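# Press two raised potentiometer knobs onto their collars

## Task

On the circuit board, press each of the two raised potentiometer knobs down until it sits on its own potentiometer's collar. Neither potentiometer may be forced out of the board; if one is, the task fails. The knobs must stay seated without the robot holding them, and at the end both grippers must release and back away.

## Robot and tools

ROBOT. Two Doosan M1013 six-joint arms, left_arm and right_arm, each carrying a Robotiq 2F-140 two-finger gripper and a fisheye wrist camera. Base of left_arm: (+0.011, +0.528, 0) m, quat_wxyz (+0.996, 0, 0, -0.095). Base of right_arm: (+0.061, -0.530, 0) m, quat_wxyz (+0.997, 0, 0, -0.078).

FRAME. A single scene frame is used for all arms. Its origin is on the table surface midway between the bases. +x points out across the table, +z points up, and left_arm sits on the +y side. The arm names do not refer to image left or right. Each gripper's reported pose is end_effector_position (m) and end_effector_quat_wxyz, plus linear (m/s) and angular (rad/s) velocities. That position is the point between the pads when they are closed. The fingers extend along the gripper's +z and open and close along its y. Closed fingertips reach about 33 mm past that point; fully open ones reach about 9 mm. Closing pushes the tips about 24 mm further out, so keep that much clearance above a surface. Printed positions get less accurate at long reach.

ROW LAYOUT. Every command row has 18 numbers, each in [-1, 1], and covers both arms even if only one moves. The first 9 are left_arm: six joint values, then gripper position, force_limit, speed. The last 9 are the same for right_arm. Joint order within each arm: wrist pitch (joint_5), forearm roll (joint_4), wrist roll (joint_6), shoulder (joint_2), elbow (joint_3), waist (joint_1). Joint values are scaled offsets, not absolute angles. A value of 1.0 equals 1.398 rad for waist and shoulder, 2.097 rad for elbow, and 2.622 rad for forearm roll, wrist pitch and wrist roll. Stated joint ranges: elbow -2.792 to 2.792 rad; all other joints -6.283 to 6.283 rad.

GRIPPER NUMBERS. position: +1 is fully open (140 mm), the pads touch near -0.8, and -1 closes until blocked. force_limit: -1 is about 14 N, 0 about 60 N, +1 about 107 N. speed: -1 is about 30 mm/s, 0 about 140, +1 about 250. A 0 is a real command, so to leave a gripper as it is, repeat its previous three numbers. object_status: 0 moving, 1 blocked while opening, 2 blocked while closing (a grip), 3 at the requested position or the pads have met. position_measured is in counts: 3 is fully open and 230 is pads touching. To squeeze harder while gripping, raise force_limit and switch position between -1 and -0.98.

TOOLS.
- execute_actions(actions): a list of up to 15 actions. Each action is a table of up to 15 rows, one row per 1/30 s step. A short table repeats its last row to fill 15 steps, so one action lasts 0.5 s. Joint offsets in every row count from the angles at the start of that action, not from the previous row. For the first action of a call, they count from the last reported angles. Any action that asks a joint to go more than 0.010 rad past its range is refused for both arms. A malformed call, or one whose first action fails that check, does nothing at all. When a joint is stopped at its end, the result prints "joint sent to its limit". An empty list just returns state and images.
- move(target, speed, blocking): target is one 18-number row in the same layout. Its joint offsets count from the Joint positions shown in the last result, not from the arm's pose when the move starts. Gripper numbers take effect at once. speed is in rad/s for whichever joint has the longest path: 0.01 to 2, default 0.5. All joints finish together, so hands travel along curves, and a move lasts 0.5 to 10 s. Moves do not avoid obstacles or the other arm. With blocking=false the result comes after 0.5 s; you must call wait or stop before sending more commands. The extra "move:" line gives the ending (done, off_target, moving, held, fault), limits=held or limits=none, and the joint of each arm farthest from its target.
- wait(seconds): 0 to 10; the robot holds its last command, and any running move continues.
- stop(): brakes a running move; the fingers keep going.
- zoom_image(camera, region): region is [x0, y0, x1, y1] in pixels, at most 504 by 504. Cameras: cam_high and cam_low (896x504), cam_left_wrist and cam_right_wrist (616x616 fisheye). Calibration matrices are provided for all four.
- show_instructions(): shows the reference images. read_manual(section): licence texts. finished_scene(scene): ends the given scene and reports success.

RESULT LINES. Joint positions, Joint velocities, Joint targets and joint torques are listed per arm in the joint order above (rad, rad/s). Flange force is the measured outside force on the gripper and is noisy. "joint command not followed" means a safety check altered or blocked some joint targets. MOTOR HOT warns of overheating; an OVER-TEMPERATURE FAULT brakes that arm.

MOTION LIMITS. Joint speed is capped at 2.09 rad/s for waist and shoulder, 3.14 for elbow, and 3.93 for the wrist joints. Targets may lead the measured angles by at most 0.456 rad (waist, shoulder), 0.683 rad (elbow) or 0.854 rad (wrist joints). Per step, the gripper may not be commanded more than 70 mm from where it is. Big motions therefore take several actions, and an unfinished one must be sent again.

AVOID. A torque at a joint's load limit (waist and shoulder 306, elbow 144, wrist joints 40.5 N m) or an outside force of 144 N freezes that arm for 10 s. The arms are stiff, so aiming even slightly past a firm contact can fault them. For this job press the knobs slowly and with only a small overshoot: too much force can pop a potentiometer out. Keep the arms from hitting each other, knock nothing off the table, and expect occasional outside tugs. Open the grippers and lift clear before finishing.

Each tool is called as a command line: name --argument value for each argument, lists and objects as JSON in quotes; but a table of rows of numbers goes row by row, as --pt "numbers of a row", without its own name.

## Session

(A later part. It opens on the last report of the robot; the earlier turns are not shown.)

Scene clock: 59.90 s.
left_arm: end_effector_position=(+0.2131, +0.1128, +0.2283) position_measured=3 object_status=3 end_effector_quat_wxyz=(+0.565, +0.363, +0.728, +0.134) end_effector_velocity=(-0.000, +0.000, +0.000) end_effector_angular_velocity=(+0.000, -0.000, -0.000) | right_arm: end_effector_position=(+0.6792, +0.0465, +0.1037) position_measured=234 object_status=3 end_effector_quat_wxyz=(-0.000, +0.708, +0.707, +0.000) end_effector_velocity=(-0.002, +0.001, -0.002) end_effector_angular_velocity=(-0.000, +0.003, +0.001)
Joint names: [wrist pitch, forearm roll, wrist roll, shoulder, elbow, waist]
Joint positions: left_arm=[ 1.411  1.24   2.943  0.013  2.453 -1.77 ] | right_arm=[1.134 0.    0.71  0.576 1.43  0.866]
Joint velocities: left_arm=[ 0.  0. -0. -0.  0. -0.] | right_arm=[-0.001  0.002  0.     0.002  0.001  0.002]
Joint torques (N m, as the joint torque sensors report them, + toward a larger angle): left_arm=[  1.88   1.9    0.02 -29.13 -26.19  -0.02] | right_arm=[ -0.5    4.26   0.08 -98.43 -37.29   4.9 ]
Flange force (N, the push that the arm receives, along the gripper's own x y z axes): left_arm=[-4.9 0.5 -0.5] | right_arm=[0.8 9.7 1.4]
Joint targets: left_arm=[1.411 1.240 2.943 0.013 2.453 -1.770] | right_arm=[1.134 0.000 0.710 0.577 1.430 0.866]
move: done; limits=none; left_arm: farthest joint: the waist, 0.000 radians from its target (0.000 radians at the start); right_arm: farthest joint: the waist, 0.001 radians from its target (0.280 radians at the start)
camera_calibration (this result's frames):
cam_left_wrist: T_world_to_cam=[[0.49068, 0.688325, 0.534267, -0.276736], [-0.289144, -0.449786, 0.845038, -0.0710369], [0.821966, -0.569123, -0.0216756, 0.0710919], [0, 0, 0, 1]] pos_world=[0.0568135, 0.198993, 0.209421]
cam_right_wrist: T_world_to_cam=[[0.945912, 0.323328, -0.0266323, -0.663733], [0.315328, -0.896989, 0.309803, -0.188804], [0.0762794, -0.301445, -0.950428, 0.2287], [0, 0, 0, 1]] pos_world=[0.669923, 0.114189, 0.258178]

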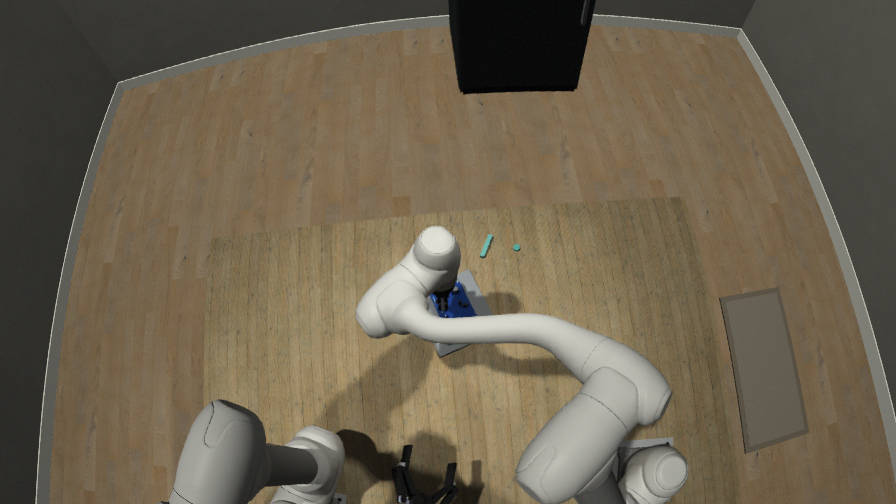

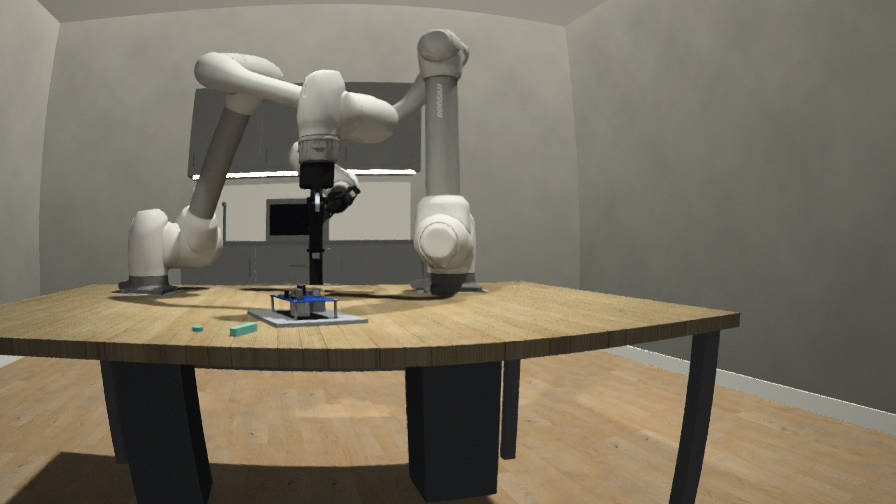

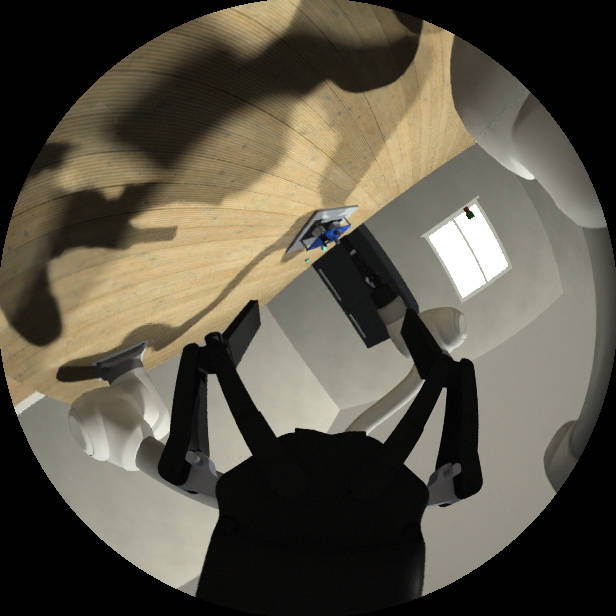

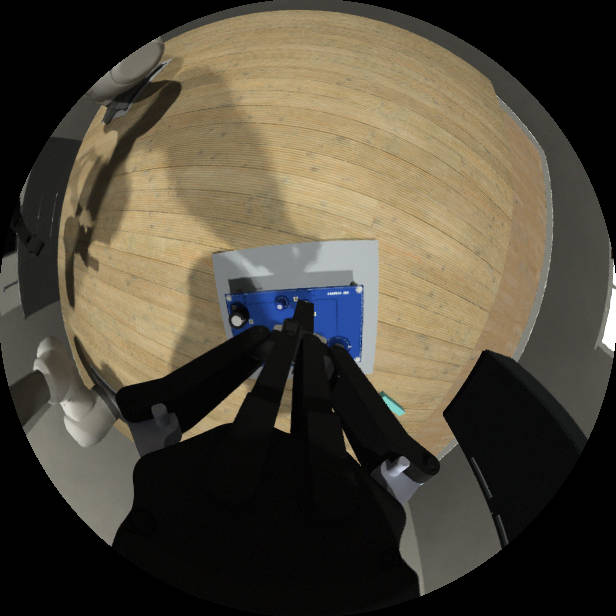

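move --target '[0,0,0,0,0,0,1,0,0, -0.00666,0,0,0.0056,0.0046,0,-1,0.5,1]' --speed 0.015

Scene clock: 61.80 s.
left_arm: end_effector_position=(+0.2131, +0.1128, +0.2283) position_measured=3 object_status=3 end_effector_quat_wxyz=(+0.565, +0.363, +0.728, +0.134) end_effector_velocity=(-0.001, -0.001, -0.000) end_effector_angular_velocity=(-0.000, +0.001, -0.001) | right_arm: end_effector_position=(+0.6790, +0.0465, +0.0923) position_measured=234 object_status=3 end_effector_quat_wxyz=(-0.000, +0.708, +0.707, +0.000) end_effector_velocity=(+0.000, -0.000, -0.001) end_effector_angular_velocity=(+0.000, +0.000, -0.000)
Joint names: [wrist pitch, forearm roll, wrist roll, shoulder, elbow, waist]
Joint positions: left_arm=[ 1.411  1.24   2.943  0.013  2.453 -1.77 ] | right_arm=[1.117 0.    0.71  0.584 1.44  0.866]
Joint velocities: left_arm=[-0.001  0.    -0.     0.    -0.    -0.001] | right_arm=[-0.002  0.    -0.     0.001  0.001 -0.   ]
Joint torques (N m, as the joint torque sensors report them, + toward a larger angle): left_arm=[  1.78   1.91   0.02 -28.94 -25.91  -0.09] | right_arm=[ -0.1    3.52  -0.11 -93.37 -35.78   1.43]
Flange force (N, the push that the arm receives, along the gripper's own x y z axes): left_arm=[-5.7 0.9 -0.8] | right_arm=[0.5 2.8 -2.5]
Joint targets: left_arm=[1.411 1.240 2.943 0.013 2.453 -1.770] | right_arm=[1.117 0.000 0.710 0.584 1.440 0.866]
move: done; limits=none; left_arm: farthest joint: the waist, 0.000 radians from its target (0.000 radians at the start); right_arm: farthest joint: the wrist pitch, 0.001 radians from its target (0.018 radians at the start)
camera_calibration (this result's frames):
cam_left_wrist: T_world_to_cam=[[0.49068, 0.688325, 0.534267, -0.276736], [-0.289144, -0.449786, 0.845038, -0.0710369], [0.821966, -0.569124, -0.0216757, 0.0710921], [0, 0, 0, 1]] pos_world=[0.0568134, 0.198993, 0.209421]
cam_right_wrist: T_world_to_cam=[[0.945885, 0.323408, -0.0266175, -0.663865], [0.3154, -0.896966, 0.3098, -0.185319], [0.0763168, -0.30143, -0.950429, 0.217883], [0, 0, 0, 1]] pos_world=[0.669762, 0.114151, 0.246824]

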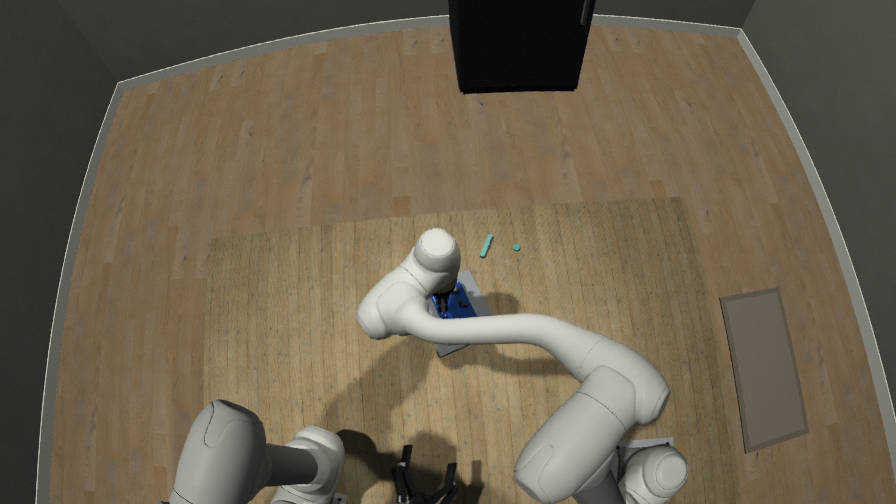

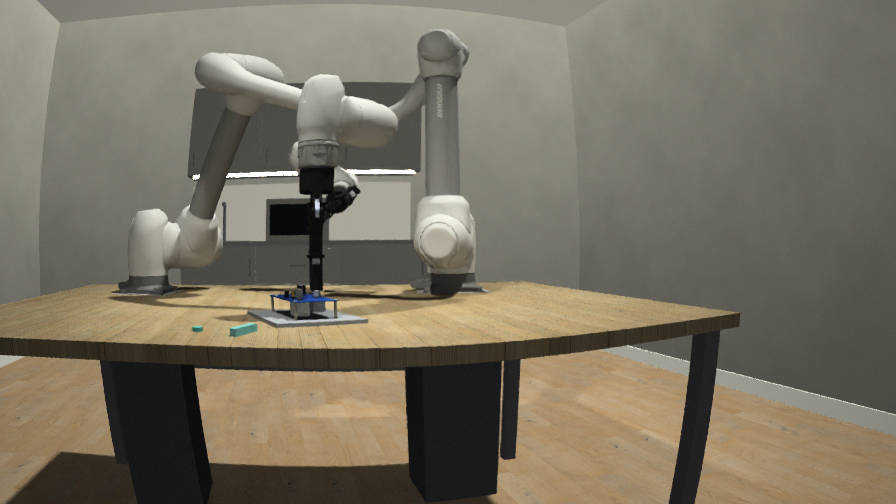

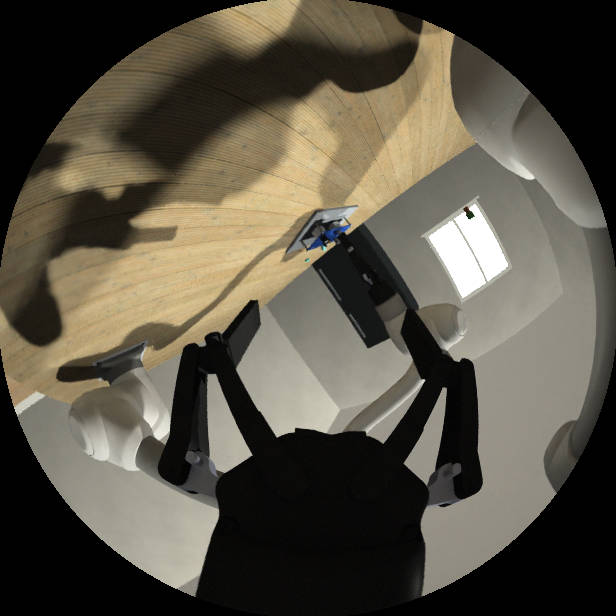

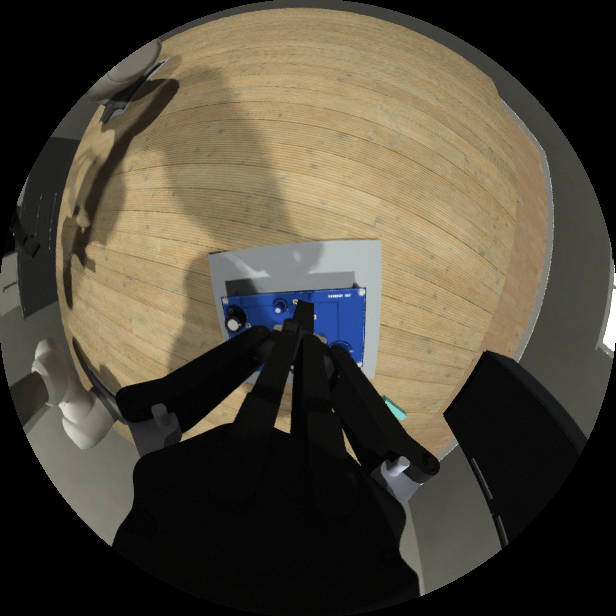

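wait --seconds 0.3

wait --seconds 0.1

Scene clock: 62.20 s.
left_arm: end_effector_position=(+0.2131, +0.1128, +0.2283) position_measured=3 object_status=3 end_effector_quat_wxyz=(+0.565, +0.363, +0.728, +0.134) end_effector_velocity=(-0.000, -0.001, +0.000) end_effector_angular_velocity=(-0.002, +0.001, -0.001) | right_arm: end_effector_position=(+0.6790, +0.0464, +0.0922) position_measured=234 object_status=3 end_effector_quat_wxyz=(-0.000, +0.708, +0.707, +0.000) end_effector_velocity=(-0.000, -0.000, -0.000) end_effector_angular_velocity=(-0.001, +0.001, -0.000)
Joint names: [wrist pitch, forearm roll, wrist roll, shoulder, elbow, waist]
Joint positions: left_arm=[ 1.411  1.24   2.943  0.013  2.453 -1.77 ] | right_arm=[1.117 0.    0.71  0.584 1.44  0.866]
Joint velocities: left_arm=[-0.001 -0.    -0.    -0.001 -0.001 -0.   ] | right_arm=[ 0.001  0.     0.     0.     0.    -0.   ]
Joint torques (N m, as the joint torque sensors report them, + toward a larger angle): left_arm=[  1.79   1.93   0.01 -28.77 -25.79  -1.17] | right_arm=[ -0.31   3.58  -0.29 -94.13 -36.53   2.44]
Flange force (N, the push that the arm receives, along the gripper's own x y z axes): left_arm=[-6.8 1.6 1.8] | right_arm=[-0.6 3.0 -1.5]
Joint targets: left_arm=[1.411 1.240 2.943 0.013 2.453 -1.770] | right_arm=[1.117 0.000 0.710 0.584 1.440 0.866]
wait: 0.30 s; at rest by 0.07 s
camera_calibration (this result's frames):
cam_left_wrist: T_world_to_cam=[[0.49068, 0.688325, 0.534267, -0.276736], [-0.289144, -0.449785, 0.845038, -0.071037], [0.821966, -0.569124, -0.0216755, 0.071092], [0, 0, 0, 1]] pos_world=[0.0568135, 0.198993, 0.209421]
cam_right_wrist: T_world_to_cam=[[0.945907, 0.323341, -0.026642, -0.663892], [0.315343, -0.896983, 0.309809, -0.185298], [0.0762764, -0.301452, -0.950426, 0.217778], [0, 0, 0, 1]] pos_world=[0.669802, 0.114104, 0.246702]

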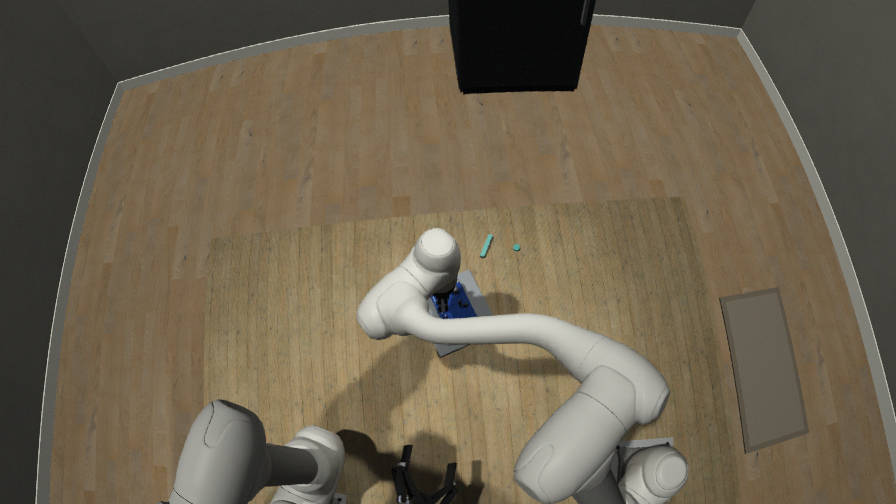

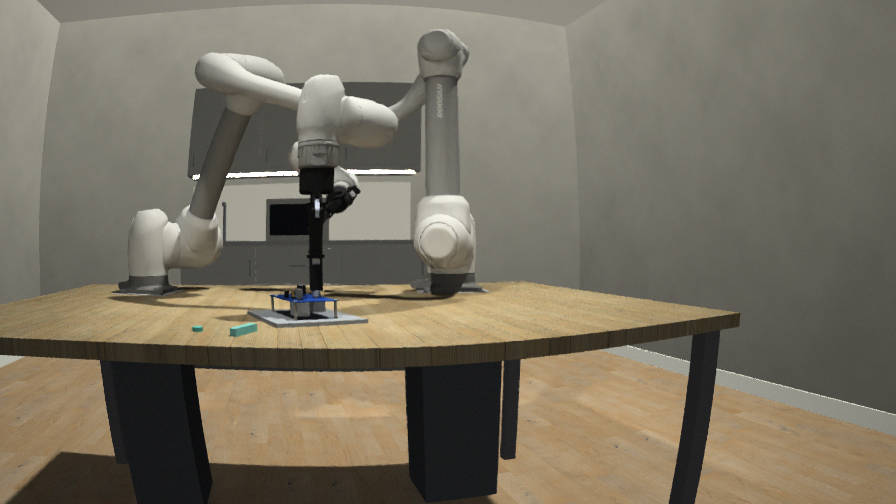

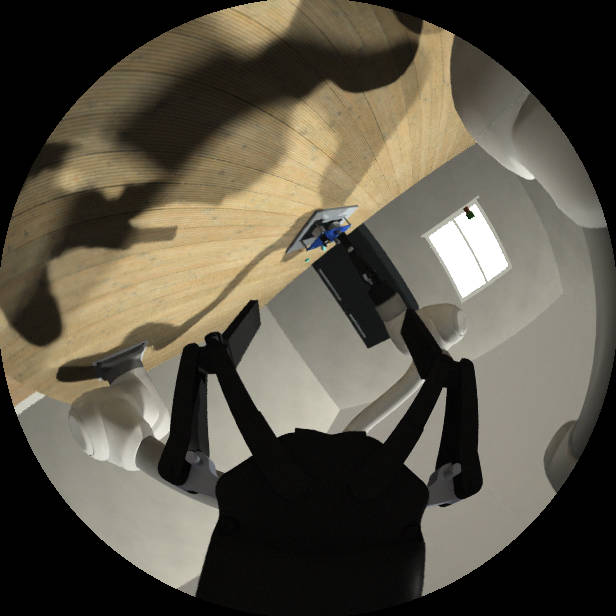

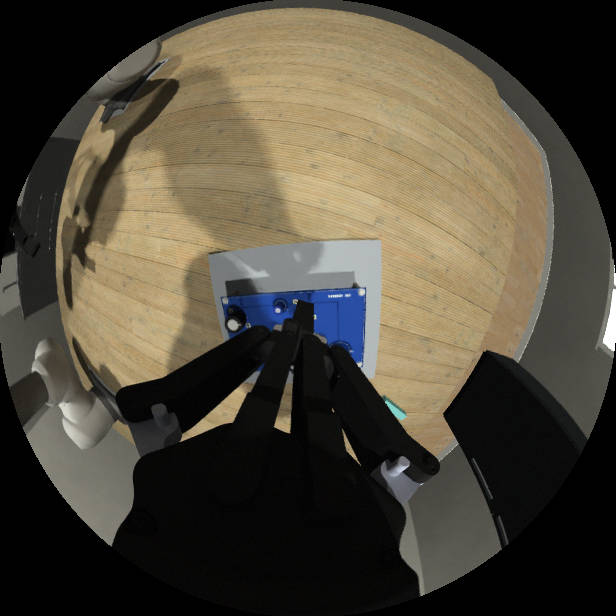

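Scene clock: 62.30 s.
left_arm: end_effector_position=(+0.2131, +0.1128, +0.2283) position_measured=3 object_status=3 end_effector_quat_wxyz=(+0.565, +0.363, +0.728, +0.134) end_effector_velocity=(-0.001, -0.000, -0.000) end_effector_angular_velocity=(-0.001, +0.002, -0.002) | right_arm: end_effector_position=(+0.6790, +0.0464, +0.0922) position_measured=234 object_status=3 end_effector_quat_wxyz=(-0.000, +0.708, +0.707, +0.000) end_effector_velocity=(+0.000, +0.000, -0.000) end_effector_angular_velocity=(+0.000, -0.000, -0.000)
Joint names: [wrist pitch, forearm roll, wrist roll, shoulder, elbow, waist]
Joint positions: left_arm=[ 1.411  1.24   2.943  0.013  2.453 -1.77 ] | right_arm=[1.117 0.    0.71  0.584 1.44  0.866]
Joint velocities: left_arm=[-0.002 -0.    -0.001 -0.     0.    -0.001] | right_arm=[-0.  0. -0. -0.  0. -0.]
Joint torques (N m, as the joint torque sensors report them, + toward a larger angle): left_arm=[  1.76   1.93  -0.1  -28.74 -25.89  -1.48] | right_arm=[ -0.43   3.7    0.2  -94.59 -35.39   0.73]
Flange force (N, the push that the arm receives, along the gripper's own x y z axes): left_arm=[-7.4 2.0 2.5] | right_arm=[3.0 4.8 -2.2]
Joint targets: left_arm=[1.411 1.240 2.943 0.013 2.453 -1.770] | right_arm=[1.117 0.000 0.710 0.584 1.440 0.866]
wait: 0.10 s; no rest
camera_calibration (this result's frames):
cam_left_wrist: T_world_to_cam=[[0.49068, 0.688325, 0.534267, -0.276735], [-0.289144, -0.449785, 0.845038, -0.071037], [0.821966, -0.569123, -0.0216756, 0.071092], [0, 0, 0, 1]] pos_world=[0.0568134, 0.198993, 0.209421]
cam_right_wrist: T_world_to_cam=[[0.945909, 0.323336, -0.0266446, -0.663894], [0.315338, -0.896984, 0.30981, -0.185299], [0.0762727, -0.301454, -0.950425, 0.217777], [0, 0, 0, 1]] pos_world=[0.669805, 0.1141, 0.246699]

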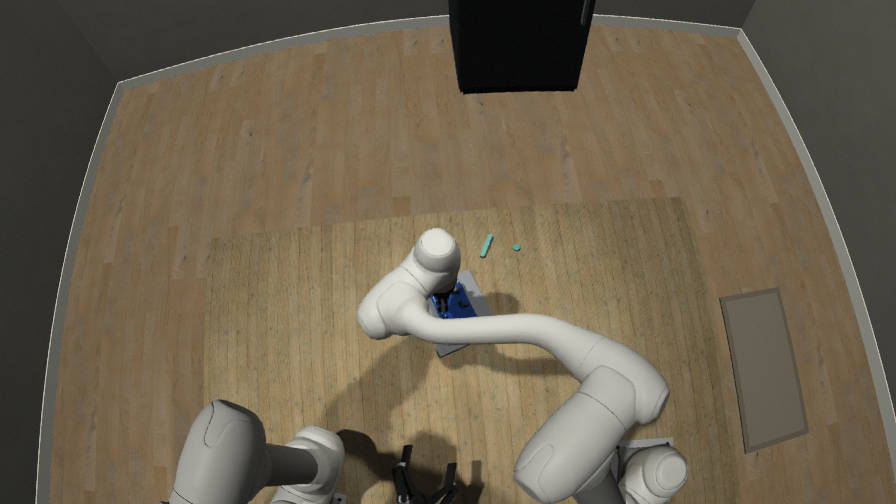

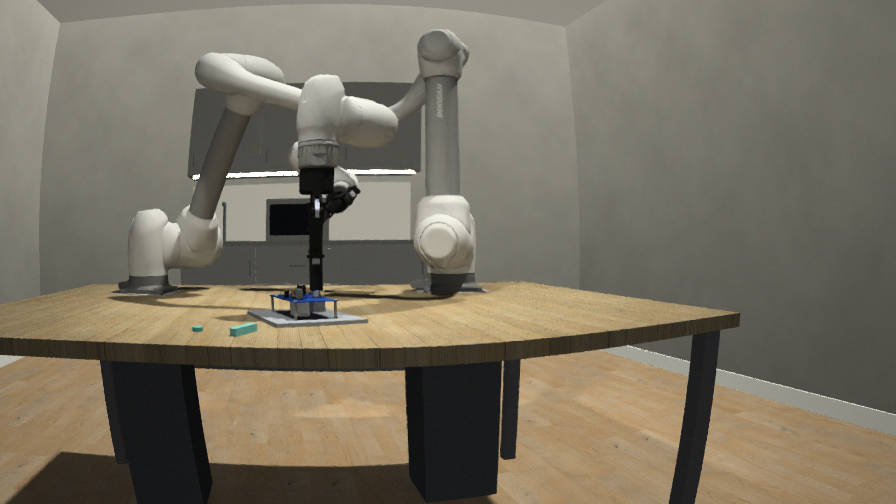

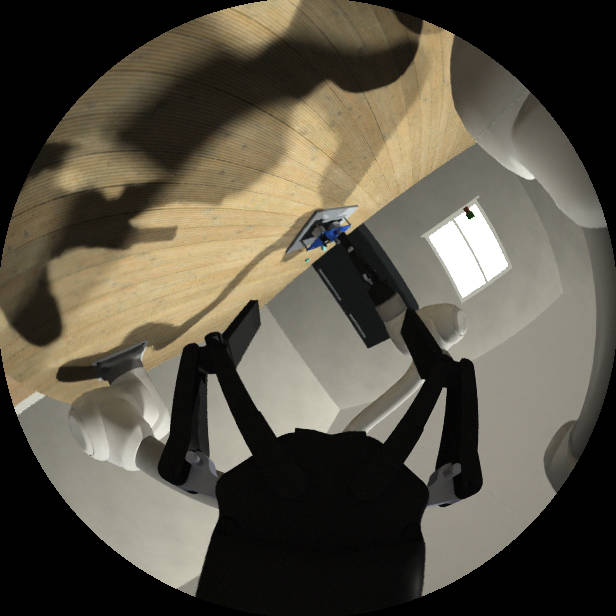

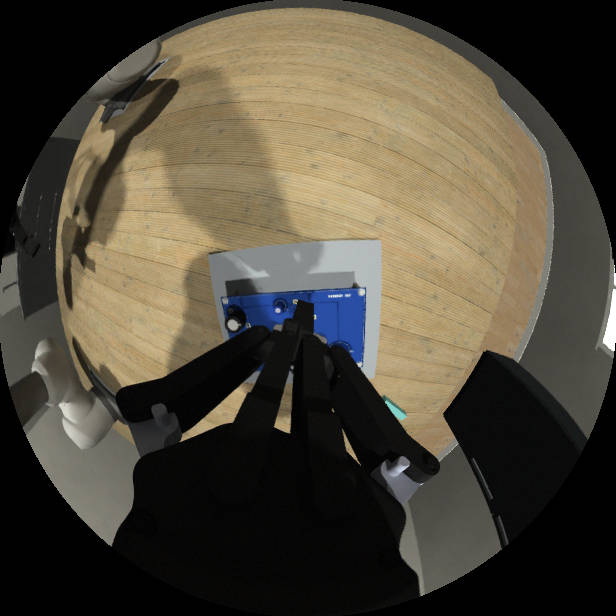

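move --target '[0,0,0,0,0,0,1,0,0, -0.000579,0,0,0.000487,0.0004,0,-1,0.5,1]' --speed 0.01

wait --seconds 0.2

wait --seconds 0.1

Scene clock: 63.40 s.
left_arm: end_effector_position=(+0.2131, +0.1128, +0.2283) position_measured=3 object_status=3 end_effector_quat_wxyz=(+0.565, +0.363, +0.728, +0.134) end_effector_velocity=(-0.000, +0.000, -0.000) end_effector_angular_velocity=(+0.001, +0.000, -0.001) | right_arm: end_effector_position=(+0.6790, +0.0464, +0.0913) position_measured=234 object_status=3 end_effector_quat_wxyz=(-0.000, +0.708, +0.707, +0.000) end_effector_velocity=(-0.000, +0.000, -0.001) end_effector_angular_velocity=(+0.001, +0.001, +0.001)
Joint names: [wrist pitch, forearm roll, wrist roll, shoulder, elbow, waist]
Joint positions: left_arm=[ 1.411  1.24   2.943  0.013  2.453 -1.77 ] | right_arm=[1.116 0.    0.71  0.585 1.441 0.866]
Joint velocities: left_arm=[-0.    -0.     0.     0.     0.001 -0.   ] | right_arm=[-0.001  0.001 -0.001  0.     0.001  0.   ]
Joint torques (N m, as the joint torque sensors report them, + toward a larger angle): left_arm=[  2.04   1.94   0.02 -29.13 -26.55  -1.48] | right_arm=[ -0.47   3.64  -0.04 -90.46 -35.64   0.35]
Flange force (N, the push that the arm receives, along the gripper's own x y z axes): left_arm=[-5.8 1.1 3.6] | right_arm=[-1.1 -0.6 -4.9]
Joint targets: left_arm=[1.411 1.240 2.943 0.013 2.453 -1.770] | right_arm=[1.115 0.000 0.710 0.585 1.441 0.866]
move: done; limits=none; left_arm: farthest joint: the waist, 0.000 radians from its target (0.000 radians at the start); right_arm: farthest joint: the waist, 0.000 radians from its target (0.000 radians at the start)
camera_calibration (this result's frames):
cam_left_wrist: T_world_to_cam=[[0.49068, 0.688325, 0.534267, -0.276736], [-0.289144, -0.449786, 0.845038, -0.0710369], [0.821966, -0.569123, -0.0216757, 0.0710921], [0, 0, 0, 1]] pos_world=[0.0568135, 0.198993, 0.209421]
cam_right_wrist: T_world_to_cam=[[0.945913, 0.323327, -0.0266316, -0.663911], [0.315327, -0.896989, 0.309805, -0.185003], [0.0762799, -0.301446, -0.950427, 0.21685], [0, 0, 0, 1]] pos_world=[0.669797, 0.114083, 0.245734]

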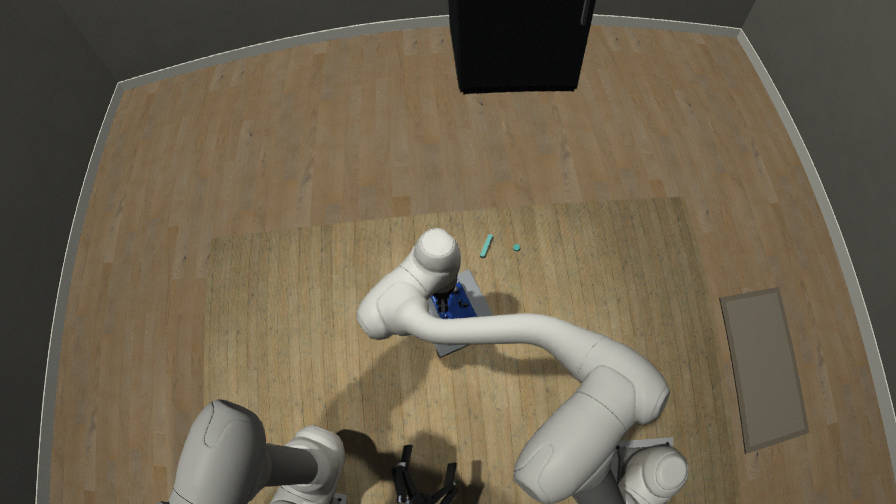

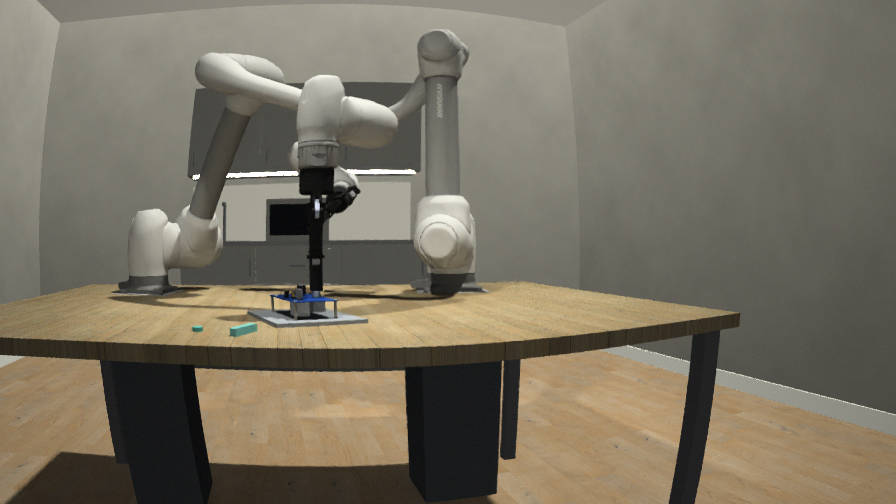

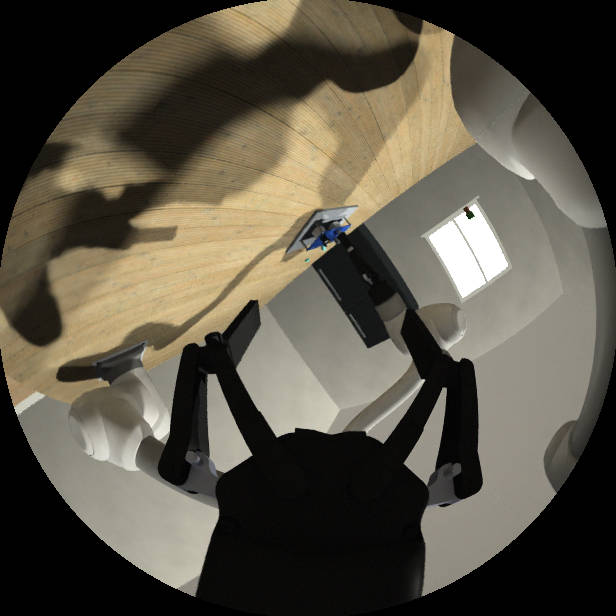

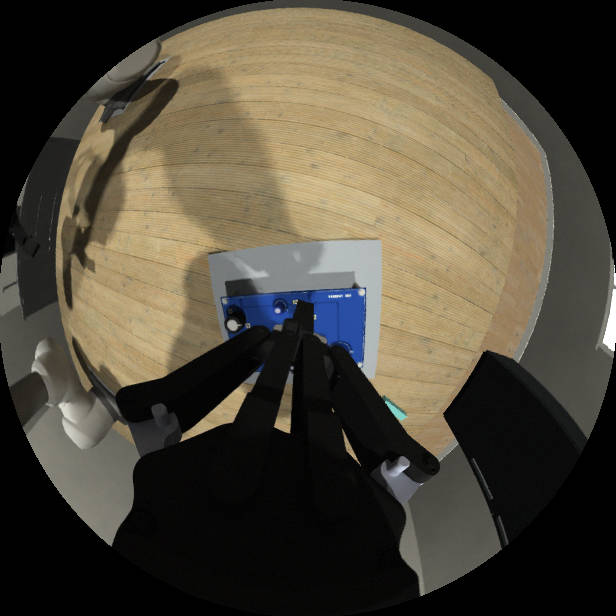

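Scene clock: 63.60 s.
left_arm: end_effector_position=(+0.2131, +0.1128, +0.2283) position_measured=3 object_status=3 end_effector_quat_wxyz=(+0.565, +0.363, +0.728, +0.134) end_effector_velocity=(+0.000, -0.000, -0.000) end_effector_angular_velocity=(+0.000, +0.001, +0.000) | right_arm: end_effector_position=(+0.6790, +0.0464, +0.0912) position_measured=234 object_status=3 end_effector_quat_wxyz=(-0.000, +0.708, +0.707, +0.000) end_effector_velocity=(-0.001, +0.000, -0.000) end_effector_angular_velocity=(+0.001, +0.002, +0.001)
Joint names: [wrist pitch, forearm roll, wrist roll, shoulder, elbow, waist]
Joint positions: left_arm=[ 1.411  1.24   2.943  0.013  2.453 -1.77 ] | right_arm=[1.115 0.    0.71  0.585 1.441 0.866]
Joint velocities: left_arm=[-0.001 -0.     0.     0.    -0.     0.001] | right_arm=[ 0.001  0.002 -0.002 -0.     0.001  0.   ]
Joint torques (N m, as the joint torque sensors report them, + toward a larger angle): left_arm=[  1.95   2.07  -0.05 -28.22 -26.27  -0.77] | right_arm=[ -0.24   3.07  -0.17 -93.   -35.72   3.16]
Flange force (N, the push that the arm receives, along the gripper's own x y z axes): left_arm=[-6.2 3.1 0.8] | right_arm=[-1.2 3.8 -2.9]
Joint targets: left_arm=[1.411 1.240 2.943 0.013 2.453 -1.770] | right_arm=[1.115 0.000 0.710 0.585 1.441 0.866]
wait: 0.20 s; at rest by 0.17 s
camera_calibration (this result's frames):
cam_left_wrist: T_world_to_cam=[[0.49068, 0.688325, 0.534267, -0.276736], [-0.289144, -0.449786, 0.845038, -0.0710369], [0.821966, -0.569123, -0.0216756, 0.0710919], [0, 0, 0, 1]] pos_world=[0.0568136, 0.198993, 0.209421]
cam_right_wrist: T_world_to_cam=[[0.945912, 0.323327, -0.0266402, -0.663908], [0.315329, -0.896988, 0.309808, -0.184999], [0.0762733, -0.301452, -0.950426, 0.216831], [0, 0, 0, 1]] pos_world=[0.669796, 0.114082, 0.245709]

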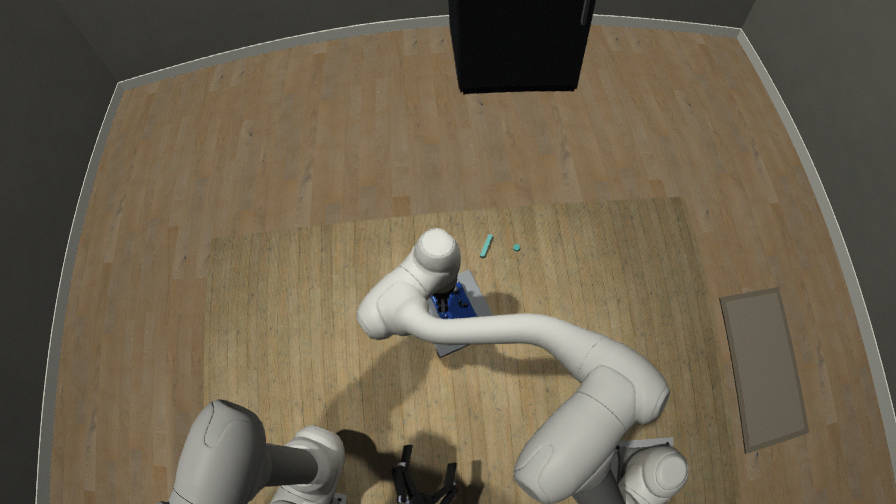

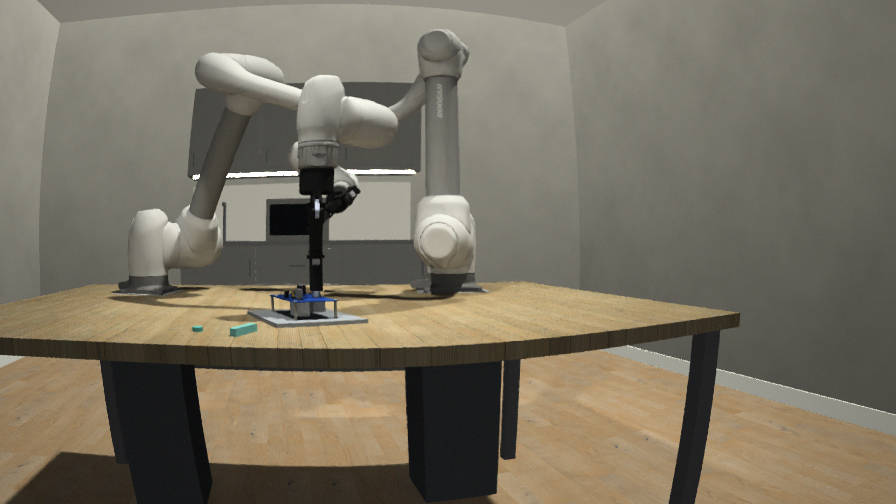

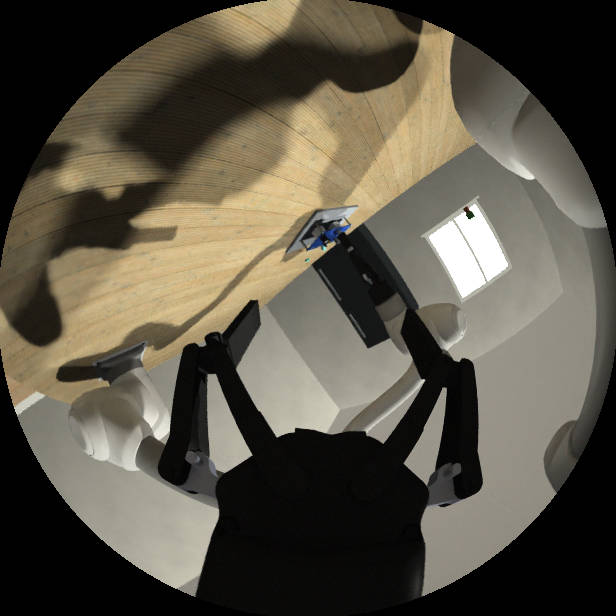

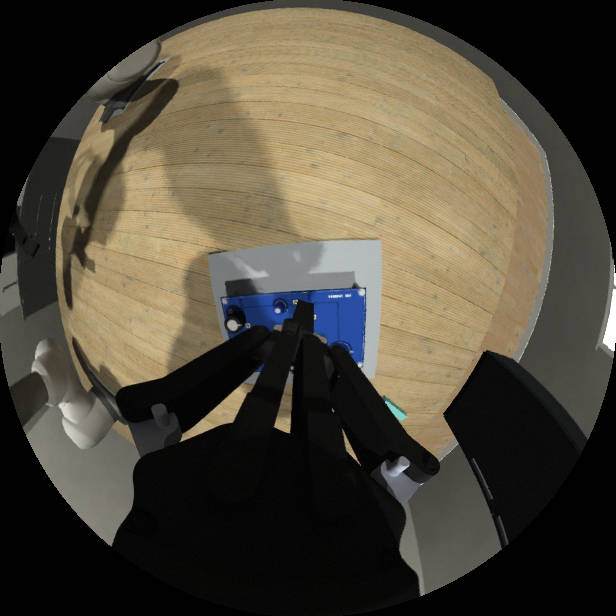

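Scene clock: 63.70 s.
left_arm: end_effector_position=(+0.2131, +0.1128, +0.2283) position_measured=3 object_status=3 end_effector_quat_wxyz=(+0.565, +0.363, +0.728, +0.134) end_effector_velocity=(+0.000, +0.000, -0.000) end_effector_angular_velocity=(+0.000, +0.000, -0.000) | right_arm: end_effector_position=(+0.6790, +0.0464, +0.0912) position_measured=234 object_status=3 end_effector_quat_wxyz=(-0.000, +0.708, +0.707, +0.000) end_effector_velocity=(-0.000, -0.000, -0.000) end_effector_angular_velocity=(-0.000, +0.001, +0.000)
Joint names: [wrist pitch, forearm roll, wrist roll, shoulder, elbow, waist]
Joint positions: left_arm=[ 1.411  1.24   2.943  0.013  2.453 -1.77 ] | right_arm=[1.115 0.    0.71  0.585 1.441 0.866]
Joint velocities: left_arm=[-0.  0.  0. -0.  0.  0.] | right_arm=[ 0.001  0.001 -0.     0.     0.     0.   ]
Joint torques (N m, as the joint torque sensors report them, + toward a larger angle): left_arm=[  1.81   1.87   0.14 -29.14 -26.13  -0.8 ] | right_arm=[  0.09   3.46  -0.16 -93.08 -34.27   2.86]
Flange force (N, the push that the arm receives, along the gripper's own x y z axes): left_arm=[-5.5 0.4 1.5] | right_arm=[1.3 6.1 -3.4]
Joint targets: left_arm=[1.411 1.240 2.943 0.013 2.453 -1.770] | right_arm=[1.115 0.000 0.710 0.585 1.441 0.866]
wait: 0.10 s; no rest
camera_calibration (this result's frames):
cam_left_wrist: T_world_to_cam=[[0.49068, 0.688325, 0.534267, -0.276736], [-0.289144, -0.449785, 0.845038, -0.071037], [0.821966, -0.569124, -0.0216755, 0.071092], [0, 0, 0, 1]] pos_world=[0.0568135, 0.198993, 0.209421]
cam_right_wrist: T_world_to_cam=[[0.945912, 0.323326, -0.0266426, -0.663907], [0.315329, -0.896987, 0.309809, -0.184999], [0.0762714, -0.301453, -0.950425, 0.216829], [0, 0, 0, 1]] pos_world=[0.669796, 0.114081, 0.245706]

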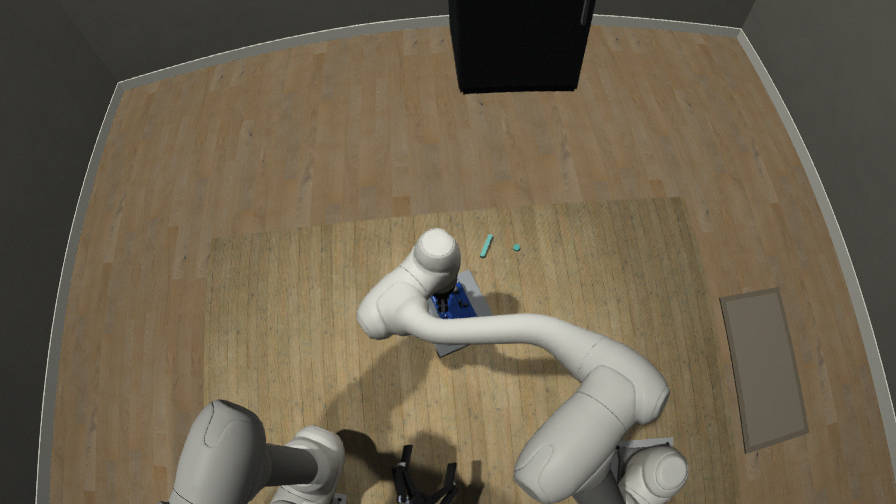

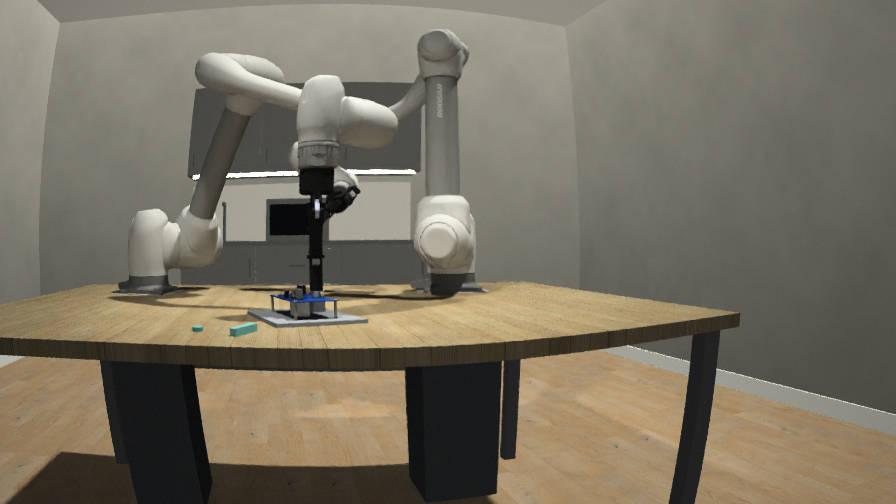

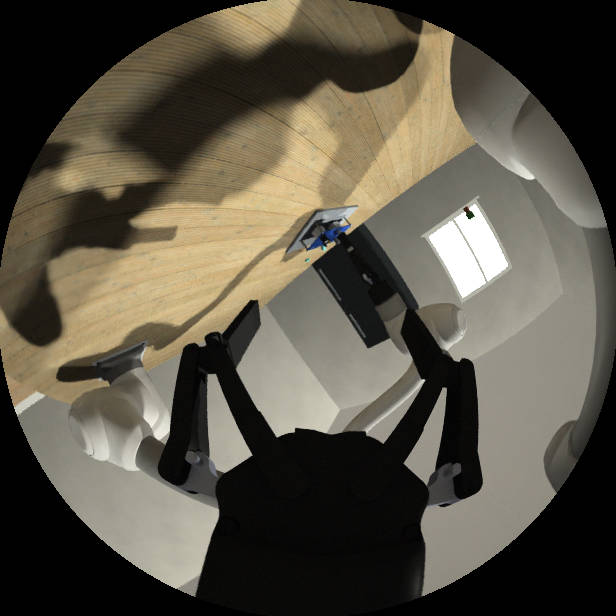

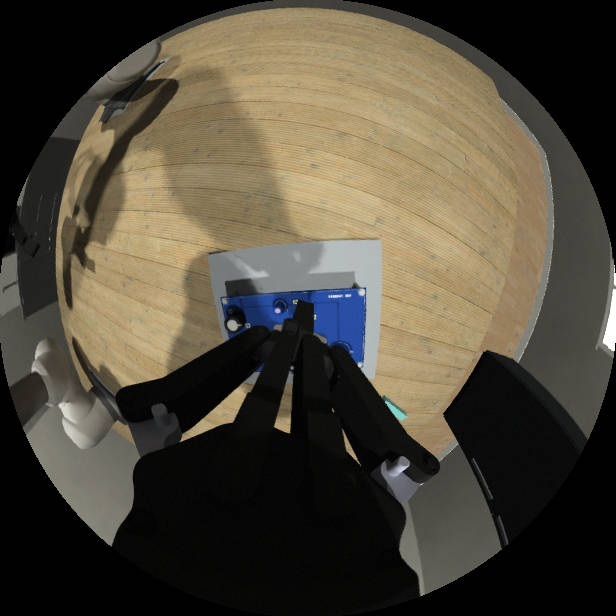

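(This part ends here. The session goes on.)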